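# Roll the whiteboard into the yellow bay next door

## Task

Get the whiteboard into the neighbouring room and leave it standing in the yellow-taped bay there, with each of its four wheels fully inside the tape lines and none resting on the tape. At the end the coffee table must still be standing upright. The sliding door must not be banged open or banged shut. The robot must not tip over or finish leaning. The board has to stay in the bay by itself, not because the robot is holding it.

## Robot and tools

ROBOT. A Hello Robot Stretch 4 with one arm: an omni-wheel base, a lift running up a mast, a single arm that telescopes straight out ahead, a wrist with yaw, pitch and roll joints, and a two-finger gripper. It stands about 1.6 m tall. The base rim lies at most 0.23 m from the base origin.

FRAMES. Base frame: origin on the floor below the base centre, x ahead, y to the left, z up. hand_pose (a point between the open fingertips) is reported in this frame, and the printed value may be slightly off. With all wrist joints at 0 the hand axes line up with the base axes. The odometry frame is wherever the base frame was when the scene began; base_odometry counts wheel rotation only, so slipping shows up as travel. Heading runs from -3.142 to 3.142, positive to the left.

TOOL execute_actions. Arguments: "actions", a list holding exactly one action or nothing, and optional "cameras", a list drawn from head_camera, head_left_camera, head_right_camera, wrist_camera, all (omitted, null or ["all"] gives every camera; [] gives none; an unknown name rejects the call). An empty list only reports state and images. One action holds "base", "joints", or both, plus optional "pace" and "contact_limits"; or else {"end_of_arm": "enable_torque"} by itself. All motions in an action begin together and may finish at different moments.
"base" carries a single command, an offset from where the base last reported itself: {"translate_m": d} drives straight, metres, forward positive, -2 to 2; {"strafe_m": d} slides sideways, metres, left positive, -2 to 2; {"rotate_rad": d} spins in place, radians, counter-clockwise seen from above positive, -3.2 to 3.2.
"joints" is one object of absolute targets keyed by name (include any subset): lift_m 0 to 1.2 m; arm_m 0 to 0.55 m extension; wrist_yaw_rad -1.134 to 4.276 (0 ahead, positive left, 3.14 stowed back, above 3.4 the arm may obstruct); wrist_pitch_rad -1.117 to 4.259 (0 level, 1.57 pointing down); wrist_roll_rad -1.117 to 4.259 (0 keeps fingers level, positive turns clockwise seen from behind); gripper_m -0.038 to 0.141 fingertip gap in metres (below 0 the fingers squeeze each other). Done tolerances: lift and arm ±0.004, yaw and roll ±0.02, pitch ±0.05, gripper ±0.004. A joint target out of range is clamped and the result notes it; any other bad value or unknown key rejects the call with no motion.
"pace": "slow", "default", "fast" or "max"; base top speeds 0.1/0.3/0.4/0.6 m/s and 1/2/3/4 rad/s. With the lift above 0.2 the base is slowed further, to 0.3 m/s and 1 rad/s at lift 1.2.
"contact_limits": {"arm_m": v}, v from 0 (gentlest) to 0.75 (firmest), default 0.5; the arm halts when it pushes harder than this.
A joint or the base left out of an action may still be pushing toward an earlier target without the status saying so. Unfold the wrist at scene start with lift_m 0.4 and wrist_yaw_rad 0 together.

TOOL wait: {"seconds": 0 to 10}; nothing new is commanded and the world keeps running. Returns the same as an empty execute_actions.
TOOL zoom_image: {"camera": name, "region": [x0, y0, x1, y1]} in pixels of that camera's most recent full image, top-left is (0, 0), region no larger than 504 by 504.
TOOL finished_scene: {"scene": n}, the integer number of the current scene; ends it for good once the last command has been held, and reports success.

RESULTS. base_status and joint_status tell how each motion ended: "done" (for the base, wheels turned the full amount even if they slipped), "off_target" (stopped short, may keep pushing), "contact_stop_at_<key>" (blocked; the part goes slack), "limit_stop_at_<name>" (a built-in limit, e.g. tilt or own_body), "time_out", "torque_fault" (a wrist or gripper motor overloaded and went limp; send enable_torque). After these the old target is dropped. If a result reports a stop, the remaining execute_actions, wait and finished_scene calls in that same reply are skipped. on_its_own lists what happened uncommanded; "held at" there is a target, not a position. lidar_m: 12 distances in metres, 30 degree sectors, first straight ahead then counter-clockwise (4th left, 7th behind, 10th right); "-" means nothing seen or closer than 0.25 m; it sees from about 0.15 m up, may miss glass, thin legs and things behind. wrist_depth_mm: 7 by 7 grid of median depths, 100 to 2000 mm, "-" if unknown. turned_by_wheels vs turned_by_imu differing by over about 0.1 rad means a bump or slip, and heading error roughly equals their difference. base_tilt in degrees, forward and right positive, with a fixed bias up to about 1.5. motor_effort: percent of maximum, peak in brackets, noisy with fixed per-motor bias; for wheel_0, wheel_1, wheel_2 positive turns the base right. The "pictures" line names the cameras in image order.

CAMERAS. head_camera (420x560, pinhole) sits atop the mast looking forward and down; turn the base to aim it. head_left_camera and head_right_camera (420x672 fisheye) look more steeply down and show the base and arm. wrist_camera (616x392) looks along the fingers, tips near the bottom. Calibration gives K and T_world_to_cam, where world is the base frame; small per-scene errors exist.

CAUTIONS. Gripping needs a gripper_m below the object's width; the reading and "done" do not prove a hold, a firm grip shows in gripper_m effort. Over 1 kg in the gripper with arm_m above 0.2 risks tipping during driving or turning, worse at fast paces; strong or high pushes can tip it too. Tilt over 6 degrees freezes lift, arm and wheels. Tilting the gripper up while rolled can trigger own_body stops. Move the sliding door gently, keep clear of the coffee table, and release the board so it rests in the bay alone. Loose items may get nudged occasionally, and the robot keeps its last command while you compose a reply.

Each tool is called in YAML: its name, and indented under it one key for each argument.

## Session

execute_actions:
  actions: []

Scene clock: 0.00 s.
base_odometry: x=+0.000 y=+0.000 heading=+0.000 (m, m, rad; odometry frame)
turned_by_wheels: +0.000 (rad since the last result)
turned_by_imu: +0.000 (rad since the last result)
base_tilt: forward=-0.6 right=+0.0 (deg)
lidar_m: 0.69 0.84 1.04 1.05 1.26 0.80 1.02 1.40 1.65 1.29 0.79 0.68
base_status: not commanded
joint_positions: lift_m=+0.294 arm_m=-0.001 wrist_yaw_rad=+3.214 wrist_pitch_rad=+0.018 wrist_roll_rad=-0.017 gripper_m=+0.057
joint_status: not commanded
motor_effort: lift_m=+20 arm_m=-1 wrist_yaw_rad=+1 wrist_pitch_rad=-5 wrist_roll_rad=+0 gripper_m=-3 wheel_0=+0 wheel_1=+0 wheel_2=+0 (%)
hand_pose: x=-0.1238 y=+0.0664 z=+0.4669 quat_wxyz=(-0.036, -0.009, -0.009, +0.999) (m; base frame)
wrist_depth_mm: - 130 132 1205 1060 946 - / - 107 131 1229 1078 960 - / - 112 132 - - - - / - 133 195 - - - - / 209 - - - - - - / 212 1366 193 1366 200 1464 1430 / 215 1008 1060 110 1025 1008 1025
pictures: head_camera, head_left_camera, head_right_camera, wrist_camera
camera_calibration (this result's frames):
wrist_camera: T_world_to_cam=[[-0.059992, 0.998139, 0.0109461, -0.0831624], [0.0673804, 0.0149902, -0.997615, 0.520968], [-0.995922, -0.0591113, -0.0681543, 0.138125], [0, 0, 0, 1]] pos_world=[0.0974693, 0.0833629, 0.530049]
Images, in order (width x height): head_camera 420x560, head_left_camera 420x672, head_right_camera 420x672, wrist_camera 616x392.

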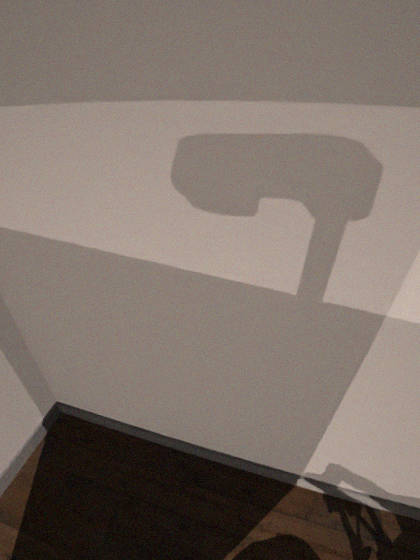

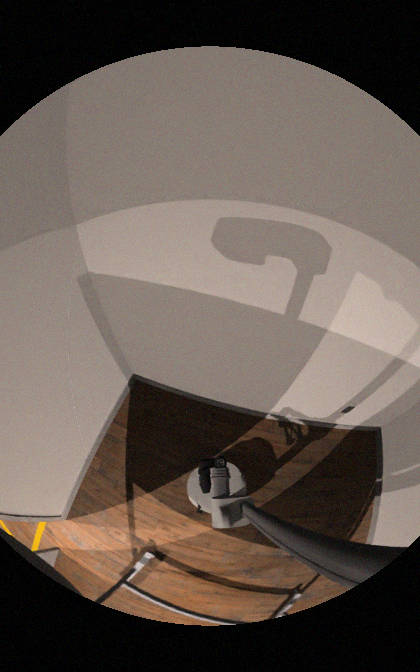

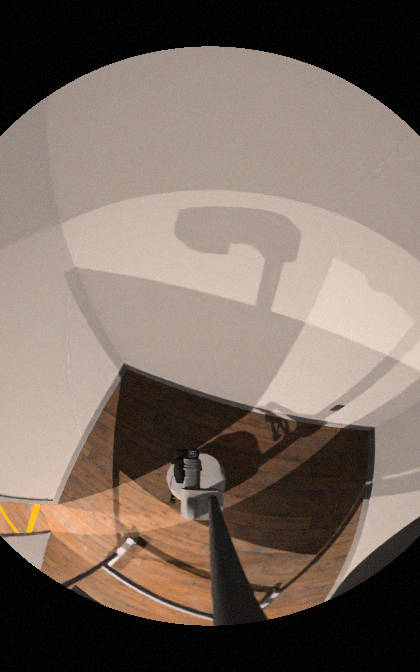

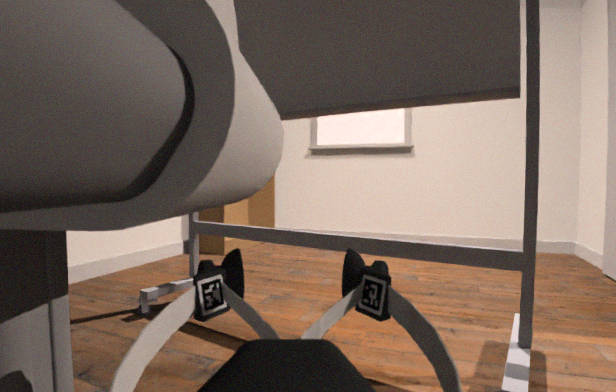

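execute_actions:
  actions:
    - {"base": {"rotate_rad": 2.847}, "joints": {"lift_m": 0.45, "wrist_yaw_rad": -1.134, "gripper_m": 0.0, "arm_m": 0.1, "wrist_pitch_rad": 0, "wrist_roll_rad": 0}}

Scene clock: 15.50 s.
base_odometry: x=+0.000 y=+0.000 heading=+2.847 (m, m, rad; odometry frame)
turned_by_wheels: +2.847 (rad since the last result)
turned_by_imu: +2.818 (rad since the last result)
base_tilt: forward=-0.6 right=-0.1 (deg)
lidar_m: 0.95 1.10 1.68 1.65 0.95 0.72 0.69 0.73 1.02 1.04 1.10 0.81
base_status: done
joint_positions: lift_m=+0.450 arm_m=+0.099 wrist_yaw_rad=-1.133 wrist_pitch_rad=+0.002 wrist_roll_rad=+0.000 gripper_m=+0.000
joint_status: all done
motor_effort: lift_m=+25(27) arm_m=+5(4) wrist_yaw_rad=+0(9) wrist_pitch_rad=-7(8) wrist_roll_rad=+1(2) gripper_m=-4(6) wheel_0=-1(7) wheel_1=+0(5) wheel_2=+0(7) (%)
hand_pose: x=+0.3131 y=-0.2983 z=+0.6272 quat_wxyz=(+0.844, +0.000, +0.001, -0.537) (m; base frame)
wrist_depth_mm: 1430 - 1138 1025 931 842 768 / 1464 - 1160 1042 931 854 788 / 1464 - 1160 1042 931 854 788 / 1499 - 1160 1042 946 854 798 / 1499 - 1160 1008 946 854 798 / 1537 1397 186 202 931 854 798 / 1397 1281 1229 110 960 866 809
pictures: head_camera, head_left_camera, head_right_camera, wrist_camera
camera_calibration (this result's frames):
wrist_camera: T_world_to_cam=[[-0.91082, -0.412762, -0.00584397, 0.161427], [-0.016494, 0.0505346, -0.998586, 0.69435], [0.412474, -0.909436, -0.052836, -0.141668], [0, 0, 0, 1]] pos_world=[0.216918, -0.0972958, 0.686826]
Images, in order (width x height): head_camera 420x560, head_left_camera 420x672, head_right_camera 420x672, wrist_camera 616x392.

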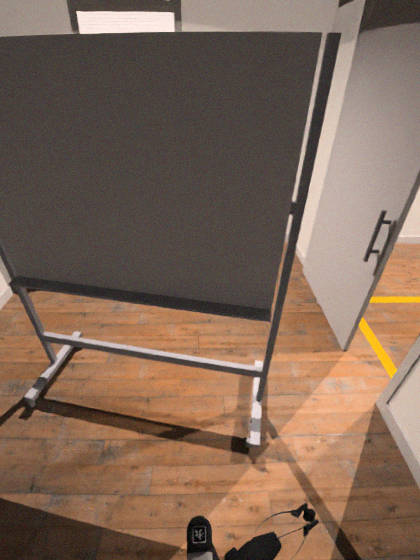

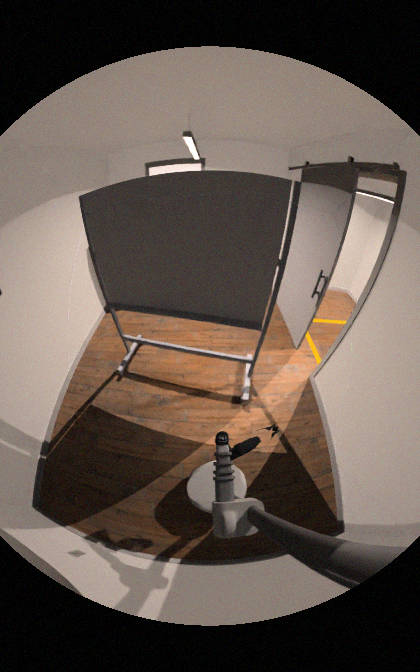

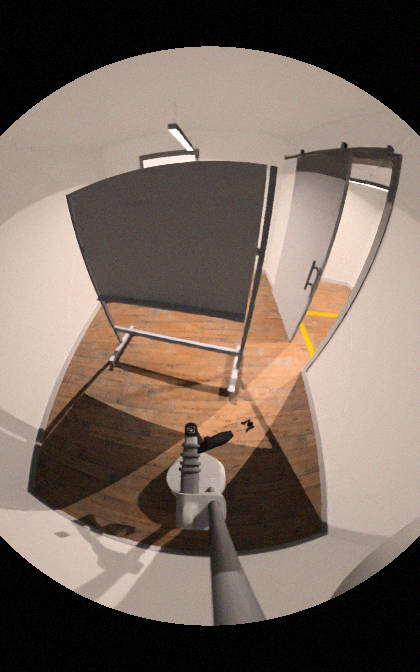

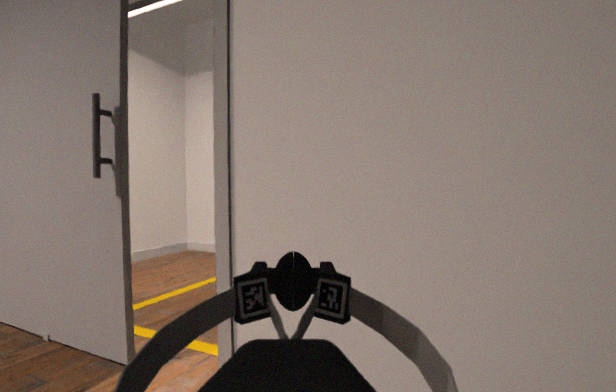

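zoom_image:
  camera: "head_camera"
  region: [200, 220, 420, 480]

zoom_image:
  camera: "head_camera"
  region: [0, 260, 280, 470]

Region (200, 220, 420, 480) of head_camera's 420x560 image, scaled by 1.938, with more detail than that image has; it fills the left 426 columns of this view, and the rest is white.

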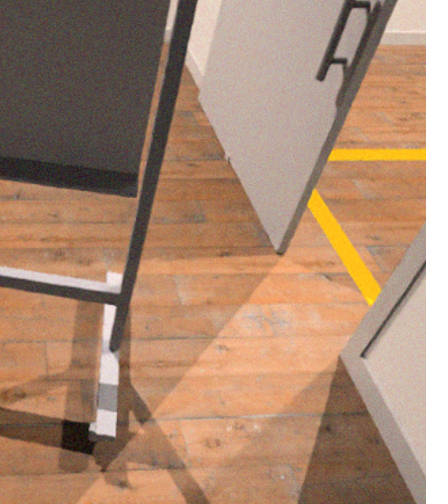

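Region (0, 260, 280, 470) of head_camera's 420x560 image, scaled by 1.800, with more detail than that image has; it fills the top 378 rows of this view, and the rest is white.

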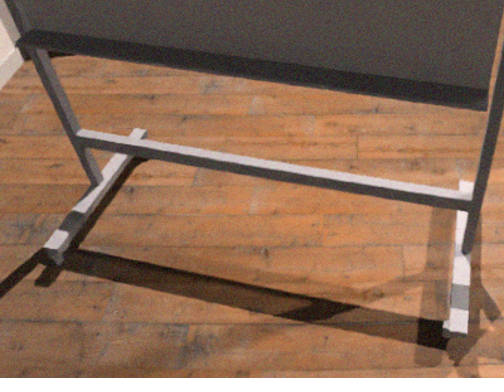

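execute_actions:
  actions:
    - {"base": {"strafe_m": -0.66}, "pace": "fast"}
  cameras: ["head_camera"]

Scene clock: 96.13 s.
base_odometry: x=+0.192 y=+0.632 heading=+2.847 (m, m, rad; odometry frame)
turned_by_wheels: +0.000 (rad since the last result)
turned_by_imu: -0.006 (rad since the last result)
base_tilt: forward=-0.7 right=-0.1 (deg)
lidar_m: 1.14 0.80 1.55 2.29 1.00 0.73 0.69 0.57 0.40 0.38 0.40 0.58
base_status: done
joint_positions: lift_m=+0.450 arm_m=+0.099 wrist_yaw_rad=-1.133 wrist_pitch_rad=+0.002 wrist_roll_rad=+0.000 gripper_m=+0.000
joint_status: not commanded
motor_effort: lift_m=+25(25) arm_m=+5(5) wrist_yaw_rad=+1(0) wrist_pitch_rad=-7(6) wrist_roll_rad=+1(1) gripper_m=-5(4) wheel_0=-2(11) wheel_1=+1(10) wheel_2=+1(2) (%)
hand_pose: x=+0.3131 y=-0.2984 z=+0.6272 quat_wxyz=(+0.844, +0.000, +0.001, -0.537) (m; base frame)
wrist_depth_mm: 488 424 370 329 297 270 252 / 496 424 373 332 298 271 252 / 500 430 375 334 300 273 253 / 504 430 375 334 301 273 254 / 508 433 379 327 303 274 255 / 512 439 186 203 296 276 255 / 508 433 389 110 306 274 258
pictures: head_camera
Images, in order (width x height): head_camera 420x560.

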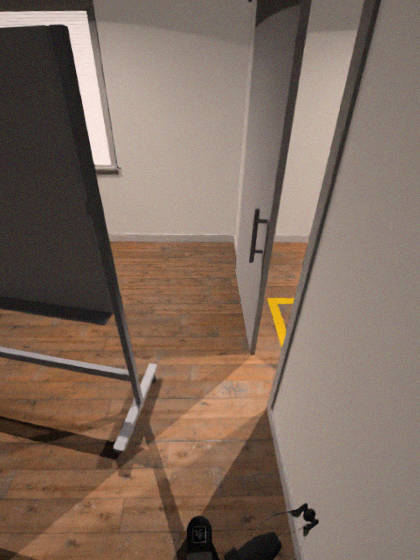

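execute_actions:
  actions:
    - {"base": {"translate_m": 1.0}, "pace": "fast"}
  cameras: ["head_camera", "head_right_camera", "wrist_camera"]

Scene clock: 121.83 s.
base_odometry: x=-0.765 y=+0.922 heading=+2.847 (m, m, rad; odometry frame)
turned_by_wheels: +0.000 (rad since the last result)
turned_by_imu: -0.001 (rad since the last result)
base_tilt: forward=-0.6 right=+0.0 (deg)
lidar_m: 1.75 2.14 0.30 0.28 0.33 1.78 1.49 0.57 0.40 0.40 0.53 0.51
base_status: done
joint_positions: lift_m=+0.450 arm_m=+0.099 wrist_yaw_rad=-1.133 wrist_pitch_rad=+0.002 wrist_roll_rad=+0.000 gripper_m=+0.000
joint_status: not commanded
motor_effort: lift_m=+25(25) arm_m=+4(5) wrist_yaw_rad=-1(1) wrist_pitch_rad=-6(7) wrist_roll_rad=+1(1) gripper_m=-2(4) wheel_0=+0(6) wheel_1=+0(6) wheel_2=+0(10) (%)
hand_pose: x=+0.3131 y=-0.2984 z=+0.6272 quat_wxyz=(+0.844, +0.000, +0.001, -0.537) (m; base frame)
wrist_depth_mm: 430 373 327 - - - 1921 / 436 377 320 - - - 1921 / 442 377 329 - - - 1921 / 442 379 330 - - - 1863 / 445 382 334 340 - - 1921 / 449 387 186 202 1808 1921 1863 / 452 384 343 110 1255 1366 1336
pictures: head_camera, head_right_camera, wrist_camera
camera_calibration (this result's frames):
wrist_camera: T_world_to_cam=[[-0.910915, -0.412553, -0.00584387, 0.161453], [-0.0164824, 0.0505382, -0.998586, 0.694351], [0.412265, -0.90953, -0.0528359, -0.141612], [0, 0, 0, 1]] pos_world=[0.216896, -0.0972836, 0.686831]
Images, in order (width x height): head_camera 420x560, head_right_camera 420x672, wrist_camera 616x392.

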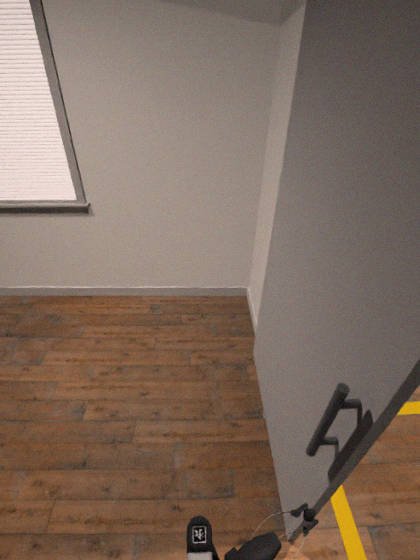

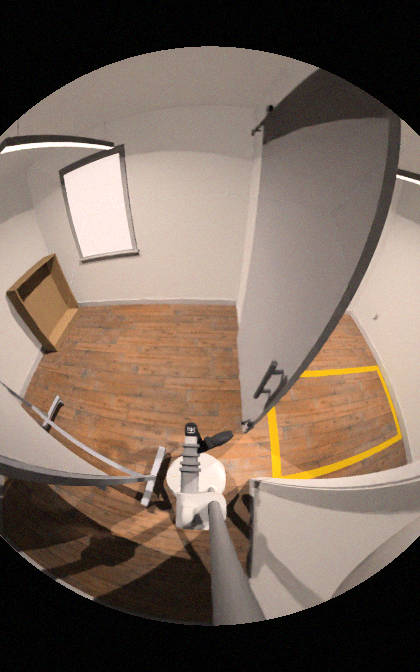

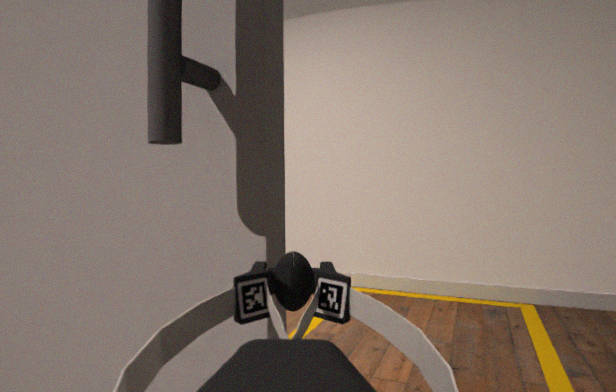

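execute_actions:
  actions:
    - {"base": {"strafe_m": -0.115}, "joints": {"lift_m": 0.36}}
  cameras: ["head_camera", "wrist_camera"]

Scene clock: 136.27 s.
base_odometry: x=-0.732 y=+1.032 heading=+2.847 (m, m, rad; odometry frame)
turned_by_wheels: +0.000 (rad since the last result)
turned_by_imu: -0.002 (rad since the last result)
base_tilt: forward=-0.6 right=+0.0 (deg)
lidar_m: 1.03 2.13 0.41 0.41 0.46 1.77 1.09 0.42 0.31 0.27 2.44 0.43
base_status: done
joint_positions: lift_m=+0.360 arm_m=+0.099 wrist_yaw_rad=-1.133 wrist_pitch_rad=+0.002 wrist_roll_rad=+0.000 gripper_m=+0.000
joint_status: all done
motor_effort: lift_m=+15(24) arm_m=+5(5) wrist_yaw_rad=+1(1) wrist_pitch_rad=-6(7) wrist_roll_rad=+1(1) gripper_m=-6(4) wheel_0=-1(8) wheel_1=+0(7) wheel_2=+1(2) (%)
hand_pose: x=+0.3131 y=-0.2984 z=+0.5380 quat_wxyz=(+0.844, +0.000, +0.001, -0.537) (m; base frame)
wrist_depth_mm: 246 214 - - - 1921 1808 / 250 215 - - - - 1808 / 252 216 - - - - 1808 / 253 216 - - - - 1808 / 255 219 - - - - 1863 / 257 220 186 204 1576 1661 1618 / 258 220 229 110 1098 1205 1160
pictures: head_camera, wrist_camera
camera_calibration (this result's frames):
wrist_camera: T_world_to_cam=[[-0.910916, -0.412551, -0.0058439, 0.160933], [-0.0164823, 0.0505384, -0.998586, 0.605329], [0.412263, -0.909531, -0.052836, -0.146322], [0, 0, 0, 1]] pos_world=[0.216896, -0.0972835, 0.597682]
Images, in order (width x height): head_camera 420x560, wrist_camera 616x392.

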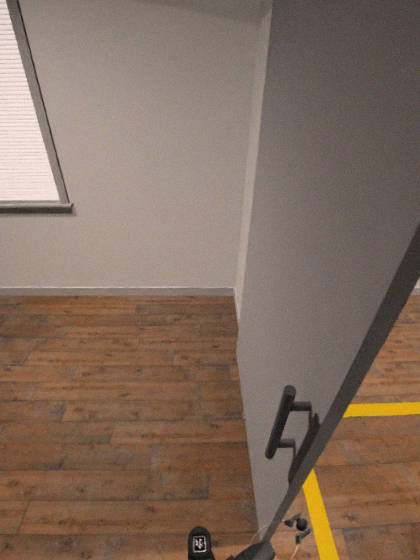

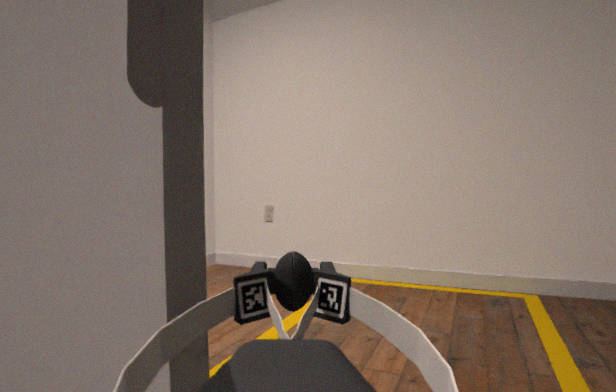

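execute_actions:
  actions:
    - {"base": {"translate_m": 0.49}, "pace": "slow"}
  cameras: ["head_camera", "head_right_camera", "head_left_camera", "wrist_camera"]

Scene clock: 150.17 s.
base_odometry: x=-1.201 y=+1.175 heading=+2.846 (m, m, rad; odometry frame)
turned_by_wheels: -0.001 (rad since the last result)
turned_by_imu: -0.007 (rad since the last result)
base_tilt: forward=-0.7 right=+0.1 (deg)
lidar_m: 1.00 1.61 2.17 1.27 0.55 0.58 1.14 0.59 2.31 2.34 0.58 0.39
base_status: done
joint_positions: lift_m=+0.360 arm_m=+0.099 wrist_yaw_rad=-1.134 wrist_pitch_rad=+0.002 wrist_roll_rad=+0.000 gripper_m=+0.000
joint_status: not commanded
motor_effort: lift_m=+15(15) arm_m=+5(5) wrist_yaw_rad=+4(8) wrist_pitch_rad=-7(6) wrist_roll_rad=+0(1) gripper_m=-3(7) wheel_0=-2(4) wheel_1=-2(3) wheel_2=-6(15) (%)
hand_pose: x=+0.3128 y=-0.2984 z=+0.5380 quat_wxyz=(+0.843, +0.000, +0.001, -0.537) (m; base frame)
wrist_depth_mm: 247 216 197 - - - 1808 / 251 216 198 - - - 1808 / 252 217 198 - - - 1756 / 253 219 199 - - - 1808 / 255 220 200 - - - 1808 / 259 221 185 202 1537 1661 1661 / 258 224 198 110 1098 1205 1182
pictures: head_camera, head_left_camera, head_right_camera, wrist_camera
camera_calibration (this result's frames):
wrist_camera: T_world_to_cam=[[-0.911363, -0.411562, -0.00584491, 0.161055], [-0.0164071, 0.0505137, -0.998589, 0.60531], [0.411277, -0.909981, -0.0527888, -0.146081], [0, 0, 0, 1]] pos_world=[0.21679, -0.0972232, 0.597686]
Images, in order (width x height): head_camera 420x560, head_left_camera 420x672, head_right_camera 420x672, wrist_camera 616x392.

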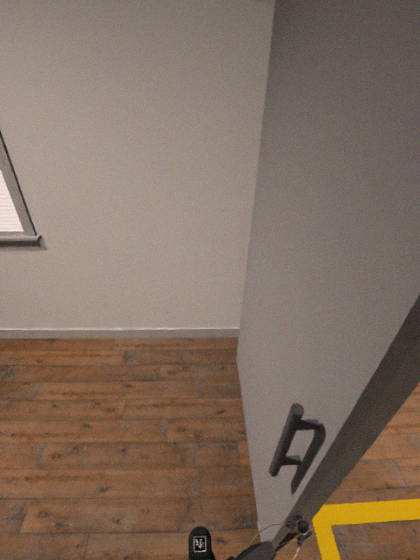

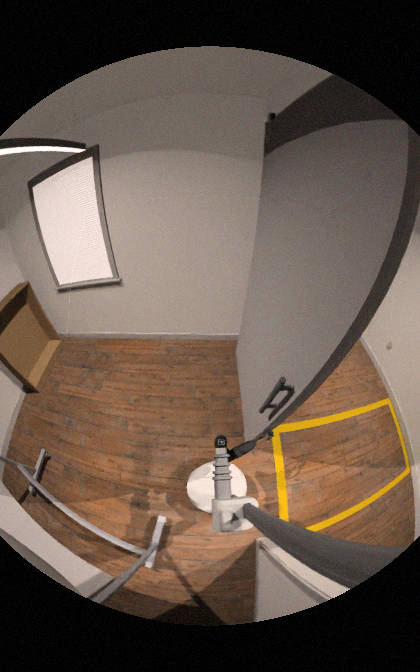

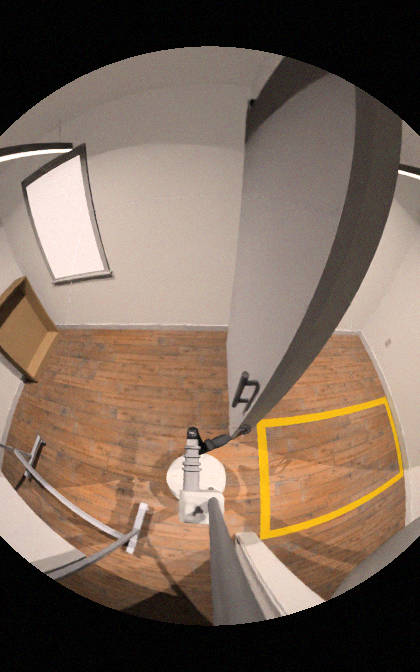

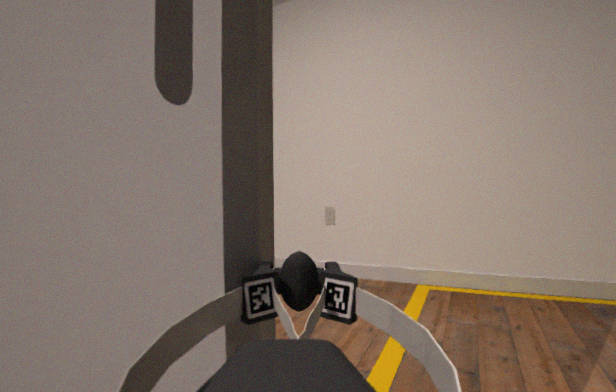

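execute_actions:
  actions: []

Scene clock: 171.90 s.
base_odometry: x=-1.201 y=+1.175 heading=+2.846 (m, m, rad; odometry frame)
turned_by_wheels: +0.000 (rad since the last result)
turned_by_imu: -0.001 (rad since the last result)
base_tilt: forward=-0.6 right=+0.0 (deg)
lidar_m: 1.02 1.61 2.17 1.28 0.54 0.60 1.14 0.57 2.32 2.34 0.56 0.41
base_status: done
joint_positions: lift_m=+0.360 arm_m=+0.099 wrist_yaw_rad=-1.134 wrist_pitch_rad=+0.002 wrist_roll_rad=+0.000 gripper_m=+0.000
joint_status: not commanded
motor_effort: lift_m=+15(15) arm_m=+5(5) wrist_yaw_rad=+2(8) wrist_pitch_rad=-6(6) wrist_roll_rad=+1(1) gripper_m=-5(7) wheel_0=-2(4) wheel_1=-2(3) wheel_2=-6(15) (%)
hand_pose: x=+0.3128 y=-0.2984 z=+0.5380 quat_wxyz=(+0.843, +0.000, +0.001, -0.537) (m; base frame)
wrist_depth_mm: 247 216 197 - - - 1808 / 250 216 198 - - - 1808 / 252 218 199 - - - 1808 / 254 218 199 - - - 1756 / 256 220 200 - - - 1808 / 258 222 185 202 1537 1618 1661 / 258 223 199 110 1118 1182 1182
pictures: head_camera, head_left_camera, head_right_camera, wrist_camera
camera_calibration (this result's frames):
wrist_camera: T_world_to_cam=[[-0.911363, -0.411562, -0.00584496, 0.161055], [-0.0164072, 0.0505139, -0.998589, 0.60531], [0.411277, -0.909981, -0.052789, -0.146081], [0, 0, 0, 1]] pos_world=[0.21679, -0.0972232, 0.597686]
Images, in order (width x height): head_camera 420x560, head_left_camera 420x672, head_right_camera 420x672, wrist_camera 616x392.

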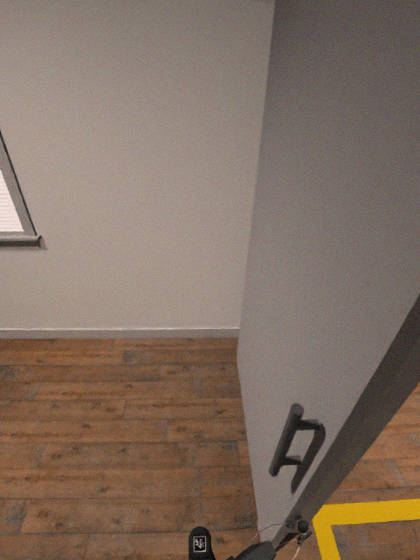

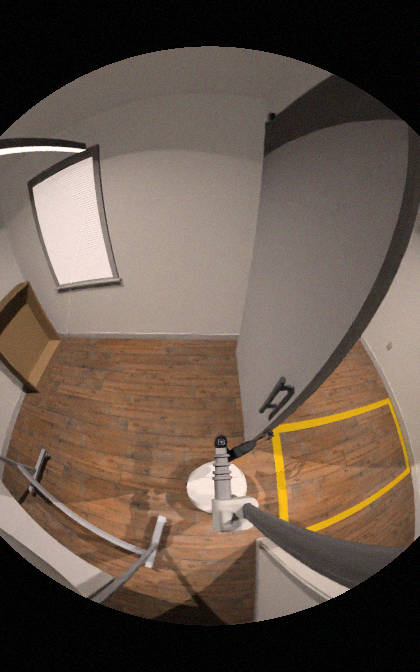

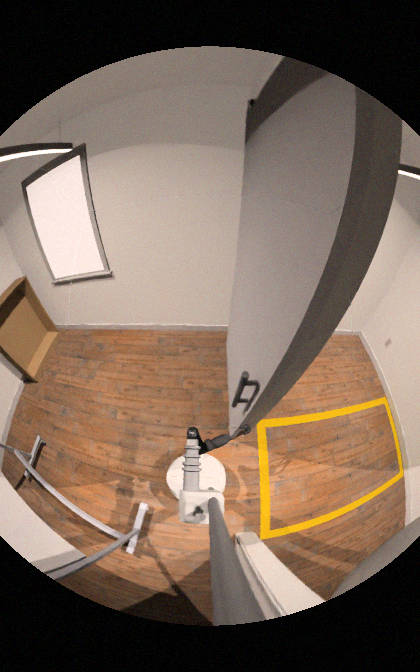

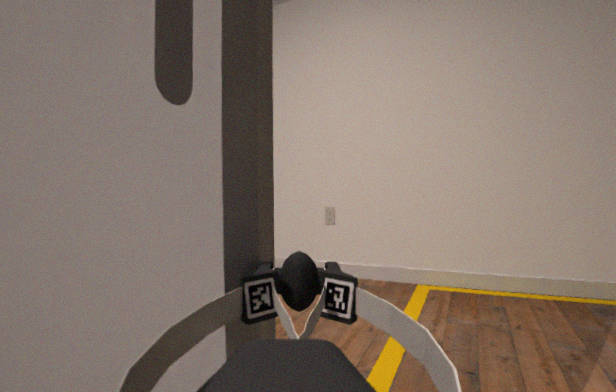

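execute_actions:
  actions:
    - {"base": {"translate_m": -0.64}, "joints": {"arm_m": 0.0, "lift_m": 0.45, "wrist_pitch_rad": 1.35}, "pace": "fast"}
  cameras: ["head_left_camera"]

Scene clock: 222.10 s.
base_odometry: x=-0.588 y=+0.988 heading=+2.846 (m, m, rad; odometry frame)
turned_by_wheels: +0.000 (rad since the last result)
turned_by_imu: -0.002 (rad since the last result)
base_tilt: forward=-0.7 right=+0.1 (deg)
lidar_m: 1.01 2.28 0.41 0.43 2.19 1.62 1.09 0.42 0.30 0.28 0.29 0.99
base_status: done
joint_positions: lift_m=+0.450 arm_m=+0.001 wrist_yaw_rad=-1.134 wrist_pitch_rad=+1.350 wrist_roll_rad=+0.000 gripper_m=+0.000
joint_status: all done
motor_effort: lift_m=+26(27) arm_m=-5(6) wrist_yaw_rad=+3(2) wrist_pitch_rad=-1(3) wrist_roll_rad=+1(1) gripper_m=-5(4) wheel_0=+1(7) wheel_1=+1(7) wheel_2=+0(11) (%)
hand_pose: x=+0.1193 y=-0.0942 z=+0.3463 quat_wxyz=(+0.659, +0.336, +0.527, -0.419) (m; base frame)
wrist_depth_mm: 627 634 640 640 459 233 220 / 609 615 615 621 332 286 257 / 591 597 603 603 445 366 315 / 574 574 580 585 580 496 407 / 554 559 564 359 362 569 521 / 539 539 186 203 347 351 559 / 525 521 340 110 338 306 345
pictures: head_left_camera
Images, in order (width x height): head_left_camera 420x672.

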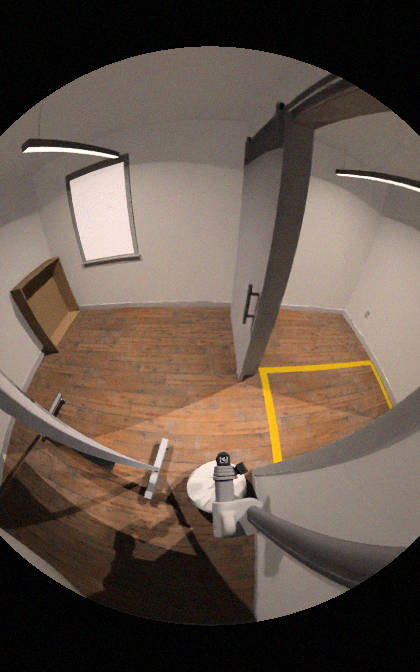

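execute_actions:
  actions:
    - {"base": {"rotate_rad": 1.575}, "joints": {"wrist_yaw_rad": -0.22, "gripper_m": 0.14}, "pace": "fast"}
  cameras: ["head_camera", "head_left_camera", "wrist_camera"]

Scene clock: 229.57 s.
base_odometry: x=-0.588 y=+0.988 heading=-1.862 (m, m, rad; odometry frame)
turned_by_wheels: +1.575 (rad since the last result)
turned_by_imu: +1.559 (rad since the last result)
base_tilt: forward=-0.6 right=+0.0 (deg)
lidar_m: 0.44 2.18 1.62 1.07 0.40 0.29 0.28 0.28 1.01 1.02 2.29 0.42
base_status: done
joint_positions: lift_m=+0.450 arm_m=+0.001 wrist_yaw_rad=-0.220 wrist_pitch_rad=+1.350 wrist_roll_rad=+0.000 gripper_m=+0.140
joint_status: all done
motor_effort: lift_m=+26(26) arm_m=-5(5) wrist_yaw_rad=+1(11) wrist_pitch_rad=-1(2) wrist_roll_rad=+0(1) gripper_m=+2(2) wheel_0=+0(7) wheel_1=+0(6) wheel_2=-1(10) (%)
hand_pose: x=+0.2143 y=-0.0991 z=+0.3463 quat_wxyz=(+0.776, +0.069, +0.621, -0.086) (m; base frame)
wrist_depth_mm: 627 627 634 640 647 647 654 / 609 615 615 508 627 627 634 / 591 585 591 597 597 603 609 / 574 580 580 580 591 591 597 / 554 559 559 564 569 574 574 / 539 535 343 370 549 554 559 / 525 340 338 110 530 539 549
pictures: head_camera, head_left_camera, wrist_camera
camera_calibration (this result's frames):
wrist_camera: T_world_to_cam=[[-0.226761, -0.973893, 0.0105511, -0.0558662], [-0.960312, 0.221766, -0.169176, 0.334182], [0.16242, -0.048495, -0.985529, 0.527358], [0, 0, 0, 1]] pos_world=[0.222597, -0.102944, 0.576852]
Images, in order (width x height): head_camera 420x560, head_left_camera 420x672, wrist_camera 616x392.

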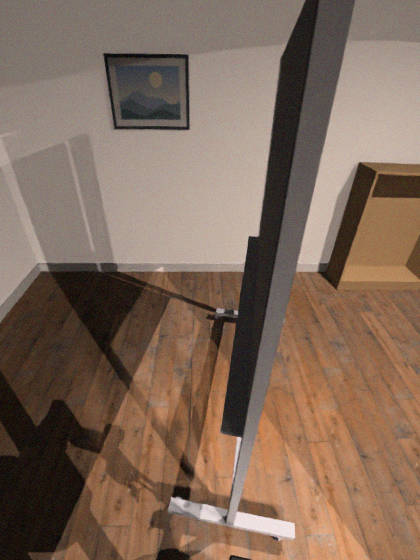

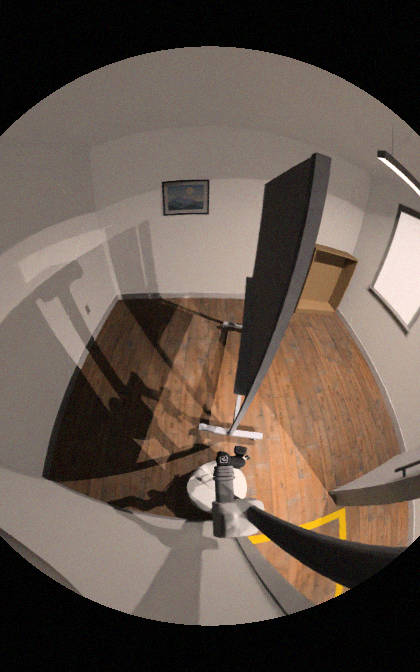

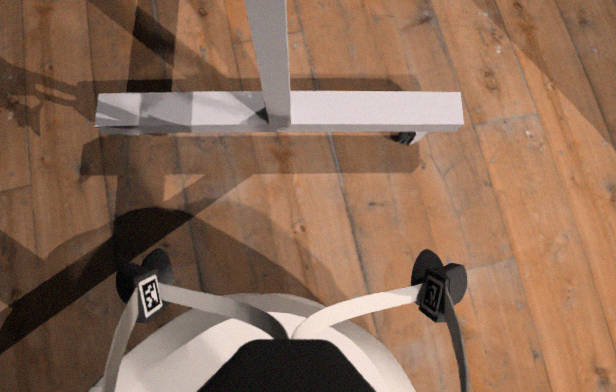

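execute_actions:
  actions:
    - {"joints": {"wrist_yaw_rad": -0.10, "wrist_pitch_rad": 0.0, "lift_m": 0.3, "arm_m": 0.015}, "pace": "fast"}
  cameras: ["head_camera", "wrist_camera"]

Scene clock: 259.23 s.
base_odometry: x=-0.588 y=+0.988 heading=-1.862 (m, m, rad; odometry frame)
turned_by_wheels: +0.000 (rad since the last result)
turned_by_imu: -0.001 (rad since the last result)
base_tilt: forward=-0.6 right=-0.1 (deg)
lidar_m: 0.43 2.18 1.61 1.06 0.42 0.30 0.28 0.28 0.99 1.00 2.29 0.42
base_status: not commanded
joint_positions: lift_m=+0.300 arm_m=+0.014 wrist_yaw_rad=-0.100 wrist_pitch_rad=+0.003 wrist_roll_rad=+0.000 gripper_m=+0.140
joint_status: all done
motor_effort: lift_m=+15(24) arm_m=+5(5) wrist_yaw_rad=+3(4) wrist_pitch_rad=-6(12) wrist_roll_rad=+0(0) gripper_m=+1(2) wheel_0=+0(0) wheel_1=+0(0) wheel_2=-1(1) (%)
hand_pose: x=+0.4633 y=-0.1158 z=+0.4779 quat_wxyz=(+0.999, +0.000, +0.001, -0.050) (m; base frame)
wrist_depth_mm: - - - 181 - - - / - - - 181 - - - / - - - 182 - - - / - - - 182 - - - / - - - 183 - - - / 1499 1281 1336 183 1281 1397 1499 / 1118 1060 1098 110 1060 1025 1060
pictures: head_camera, wrist_camera
camera_calibration (this result's frames):
wrist_camera: T_world_to_cam=[[-0.112074, -0.993681, -0.00607727, -0.0645667], [-0.0521306, 0.0119868, -0.998568, 0.550579], [0.992332, -0.111596, -0.0531446, -0.221578], [0, 0, 0, 1]] pos_world=[0.241344, -0.0954857, 0.537623]
Images, in order (width x height): head_camera 420x560, wrist_camera 616x392.

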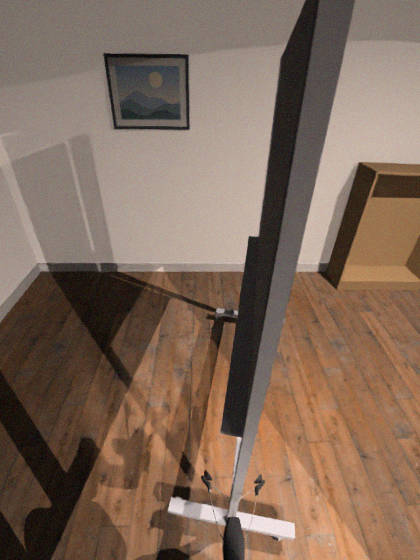

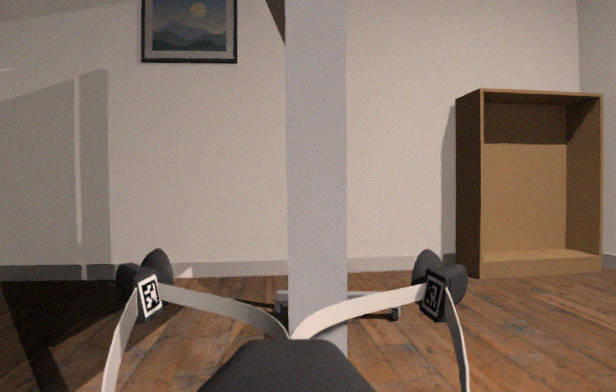

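execute_actions:
  actions:
    - {"base": {"strafe_m": -0.24}, "joints": {"arm_m": 0.027, "gripper_m": 0.0, "wrist_yaw_rad": -0.05}, "pace": "slow"}
  cameras: ["head_camera", "head_left_camera", "wrist_camera"]

Scene clock: 281.53 s.
base_odometry: x=-0.818 y=+1.057 heading=-1.861 (m, m, rad; odometry frame)
turned_by_wheels: +0.001 (rad since the last result)
turned_by_imu: -0.002 (rad since the last result)
base_tilt: forward=-0.7 right=+0.0 (deg)
lidar_m: 0.42 0.45 1.87 1.09 0.42 0.30 2.34 2.46 0.78 0.80 2.05 0.49
base_status: done
joint_positions: lift_m=+0.300 arm_m=+0.026 wrist_yaw_rad=-0.044 wrist_pitch_rad=+0.002 wrist_roll_rad=+0.000 gripper_m=+0.000
joint_status: all done
on_its_own: wrist_yaw_rad is at rest, and its effort (-18) is outside its rest range (-13 to +13)
motor_effort: lift_m=+15(15) arm_m=+5(9) wrist_yaw_rad=-18(24) wrist_pitch_rad=-5(6) wrist_roll_rad=+0(1) gripper_m=-8(5) wheel_0=+5(11) wheel_1=+1(6) wheel_2=+1(2) (%)
hand_pose: x=+0.4815 y=-0.0999 z=+0.4780 quat_wxyz=(+1.000, +0.000, +0.001, -0.022) (m; base frame)
wrist_depth_mm: - - - 163 - - - / - - - 164 - - - / - - - 165 - - - / - - - 165 - - - / - - - 166 - - - / 1537 1576 181 167 1397 1499 1430 / 1098 991 1098 110 991 1078 1042
pictures: head_camera, head_left_camera, wrist_camera
camera_calibration (this result's frames):
wrist_camera: T_world_to_cam=[[-0.0557156, -0.998428, -0.00608248, -0.0743157], [-0.0522158, 0.00899731, -0.998595, 0.551239], [0.99708, -0.0553197, -0.052635, -0.234757], [0, 0, 0, 1]] pos_world=[0.258715, -0.0921453, 0.537656]
Images, in order (width x height): head_camera 420x560, head_left_camera 420x672, wrist_camera 616x392.

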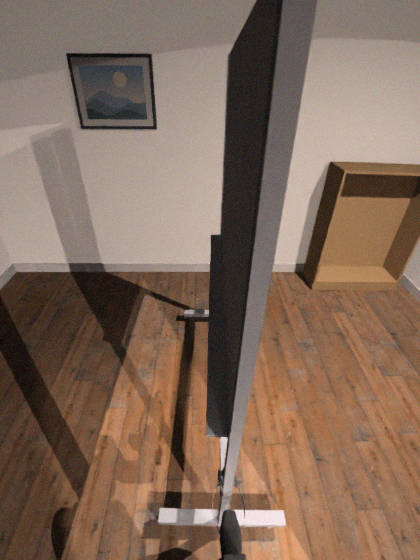

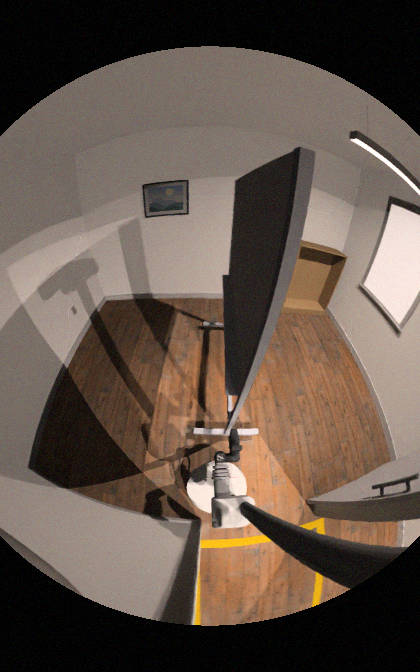

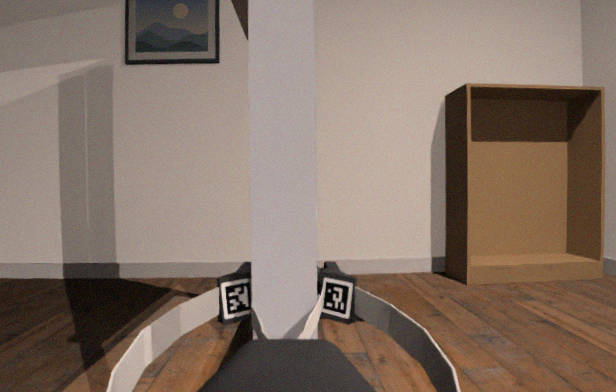

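execute_actions:
  actions:
    - {"base": {"strafe_m": -0.255}, "joints": {"wrist_yaw_rad": 0.05}}
  cameras: ["head_camera", "head_left_camera", "wrist_camera"]

Scene clock: 308.27 s.
base_odometry: x=-1.062 y=+1.130 heading=-1.861 (m, m, rad; odometry frame)
turned_by_wheels: +0.000 (rad since the last result)
turned_by_imu: -0.002 (rad since the last result)
base_tilt: forward=-0.6 right=-0.1 (deg)
lidar_m: 0.42 0.43 2.11 1.12 0.44 0.52 2.34 2.40 0.54 1.05 1.76 0.54
base_status: done
joint_positions: lift_m=+0.300 arm_m=+0.026 wrist_yaw_rad=+0.055 wrist_pitch_rad=+0.002 wrist_roll_rad=+0.000 gripper_m=+0.000
joint_status: all done
motor_effort: lift_m=+16(16) arm_m=+4(5) wrist_yaw_rad=-11(32) wrist_pitch_rad=-6(7) wrist_roll_rad=+0(0) gripper_m=-5(9) wheel_0=+2(16) wheel_1=+2(6) wheel_2=+1(3) (%)
hand_pose: x=+0.4899 y=-0.0716 z=+0.4780 quat_wxyz=(+1.000, +0.000, +0.001, +0.027) (m; base frame)
wrist_depth_mm: - - - 160 - - - / - - - 161 - - - / - - - 162 - - - / - - - 163 - - - / - - - 163 - - 1921 / 1537 1537 181 164 1397 1499 1464 / 1118 991 1098 110 991 1060 1042
pictures: head_camera, head_left_camera, wrist_camera
camera_calibration (this result's frames):
wrist_camera: T_world_to_cam=[[0.0422972, -0.999087, -0.00608222, -0.0936327], [-0.0529168, 0.00383893, -0.998592, 0.551311], [0.997703, 0.0425595, -0.0527061, -0.234864], [0, 0, 0, 1]] pos_world=[0.267458, -0.0856679, 0.537587]
Images, in order (width x height): head_camera 420x560, head_left_camera 420x672, wrist_camera 616x392.

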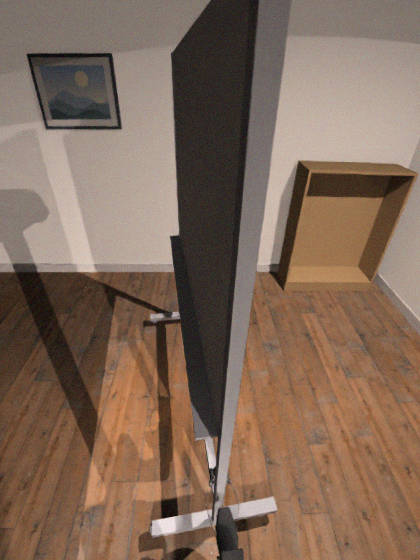

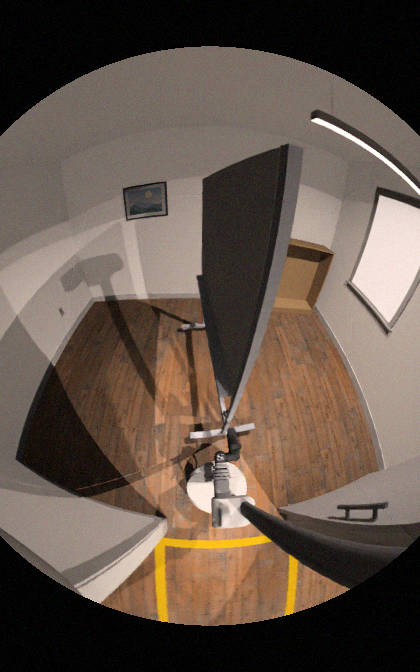

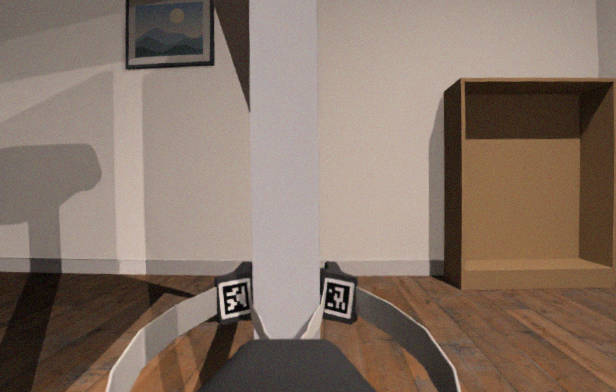

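execute_actions:
  actions:
    - {"base": {"translate_m": -0.62}, "joints": {"gripper_m": -0.02}}
  cameras: ["head_camera", "head_left_camera", "head_right_camera"]

Scene clock: 322.00 s.
base_odometry: x=-0.885 y=+1.724 heading=-1.861 (m, m, rad; odometry frame)
turned_by_wheels: +0.000 (rad since the last result)
turned_by_imu: -0.001 (rad since the last result)
base_tilt: forward=-0.6 right=-0.1 (deg)
lidar_m: 0.41 0.48 0.40 0.84 1.48 1.78 1.71 1.81 1.73 0.70 0.55 0.55
base_status: done
joint_positions: lift_m=+0.300 arm_m=+0.027 wrist_yaw_rad=+0.051 wrist_pitch_rad=+0.002 wrist_roll_rad=+0.000 gripper_m=-0.020
joint_status: all done
motor_effort: lift_m=+16(16) arm_m=-2(4) wrist_yaw_rad=-2(30) wrist_pitch_rad=-6(10) wrist_roll_rad=+1(0) gripper_m=-12(17) wheel_0=+0(6) wheel_1=+1(6) wheel_2=+2(19) (%)
hand_pose: x=+0.4909 y=-0.0725 z=+0.4779 quat_wxyz=(+1.000, +0.000, +0.001, +0.026) (m; base frame)
wrist_depth_mm: - - - 163 - - - / - - - 163 - - - / - - - 164 - - - / - - - 165 - - - / - - - 166 - - - / 1499 1537 184 167 181 1537 1464 / 1118 1008 1098 110 991 1025 1042
pictures: head_camera, head_left_camera, head_right_camera
Images, in order (width x height): head_camera 420x560, head_left_camera 420x672, head_right_camera 420x672.

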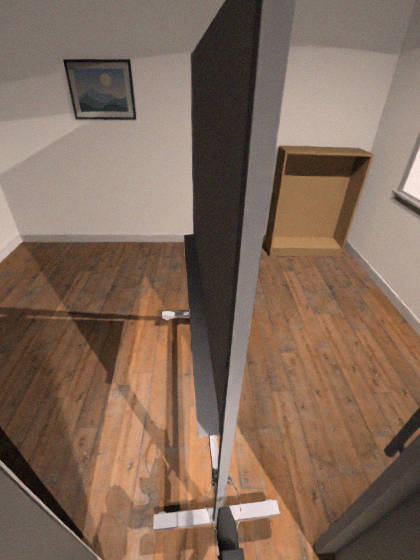

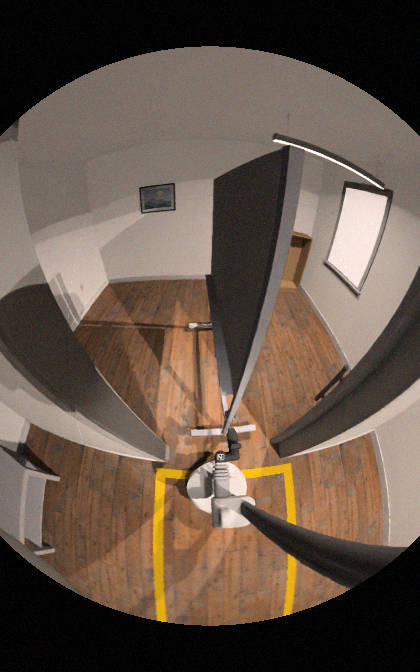

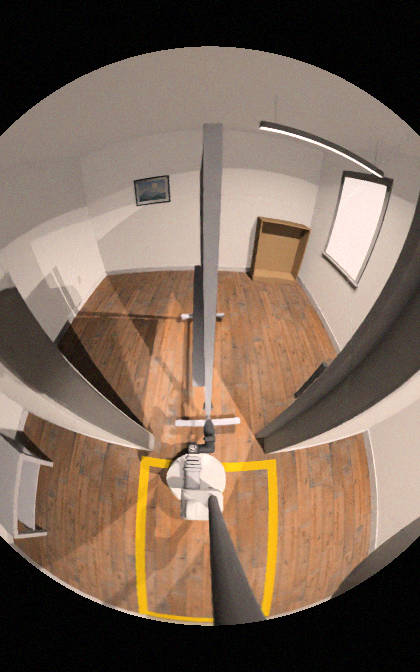

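execute_actions:
  actions:
    - {"base": {"translate_m": -1.42}, "joints": {"wrist_yaw_rad": 0.02}, "pace": "fast"}
  cameras: ["head_camera", "head_left_camera", "head_right_camera", "wrist_camera"]

Scene clock: 446.83 s.
base_odometry: x=-0.479 y=+3.085 heading=-1.861 (m, m, rad; odometry frame)
turned_by_wheels: +0.000 (rad since the last result)
turned_by_imu: -0.001 (rad since the last result)
base_tilt: forward=-0.7 right=-0.1 (deg)
lidar_m: 0.43 0.47 1.50 1.12 0.43 0.30 0.29 0.31 0.44 1.30 1.72 0.50
base_status: done
joint_positions: lift_m=+0.300 arm_m=+0.027 wrist_yaw_rad=+0.020 wrist_pitch_rad=+0.002 wrist_roll_rad=+0.000 gripper_m=-0.020
joint_status: all done
motor_effort: lift_m=+16(16) arm_m=-2(2) wrist_yaw_rad=+0(38) wrist_pitch_rad=-6(9) wrist_roll_rad=+0(1) gripper_m=-11(16) wheel_0=-1(9) wheel_1=+0(8) wheel_2=+1(21) (%)
hand_pose: x=+0.4885 y=-0.0815 z=+0.4780 quat_wxyz=(+1.000, +0.000, +0.001, +0.010) (m; base frame)
wrist_depth_mm: 1281 1308 - 163 - 1308 1281 / 1308 1336 - 163 - 1308 1308 / 1308 1308 - 164 - 1308 1308 / 1336 1336 - 165 - 1308 1281 / 1366 1366 - 165 - 1308 1308 / 1336 1366 180 167 183 1308 1308 / 1098 991 1098 110 1060 1042 1042
pictures: head_camera, head_left_camera, head_right_camera, wrist_camera
camera_calibration (this result's frames):
wrist_camera: T_world_to_cam=[[0.00813256, -0.999948, -0.00608216, -0.0869093], [-0.0527078, 0.00564525, -0.998594, 0.551336], [0.998577, 0.00844171, -0.0526591, -0.23629], [0, 0, 0, 1]] pos_world=[0.26572, -0.0880225, 0.53759]
Images, in order (width x height): head_camera 420x560, head_left_camera 420x672, head_right_camera 420x672, wrist_camera 616x392.

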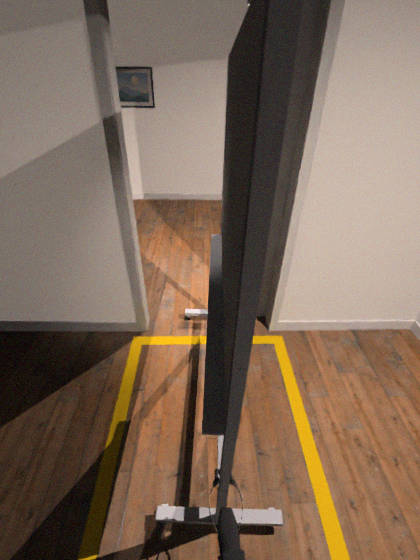

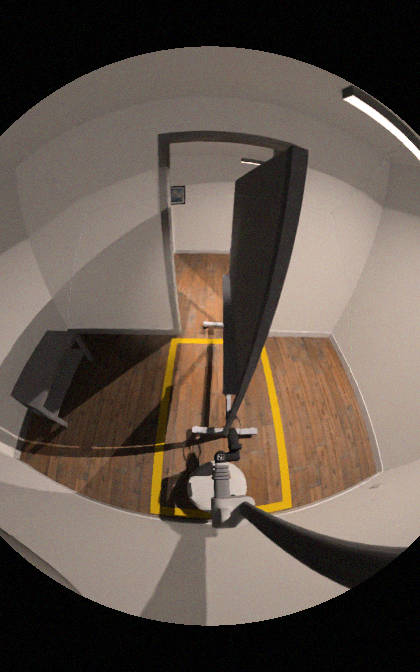

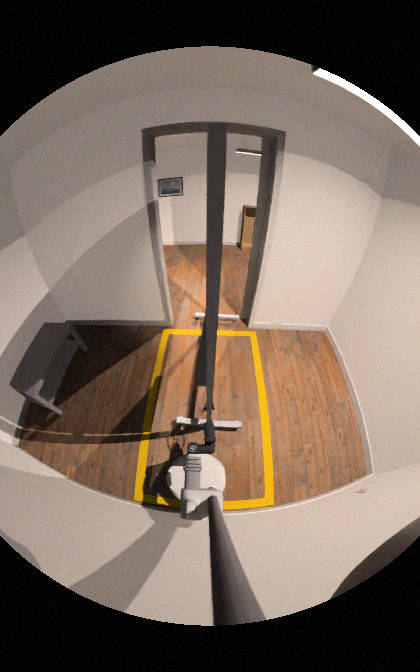

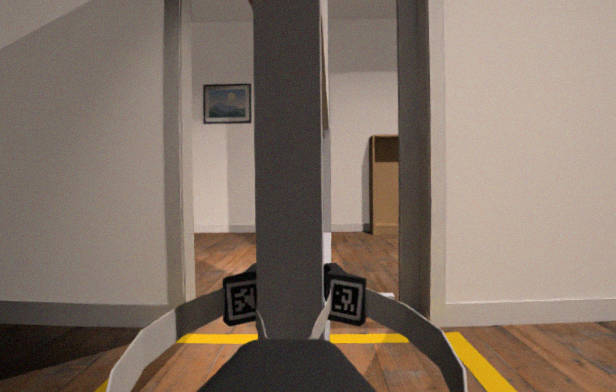

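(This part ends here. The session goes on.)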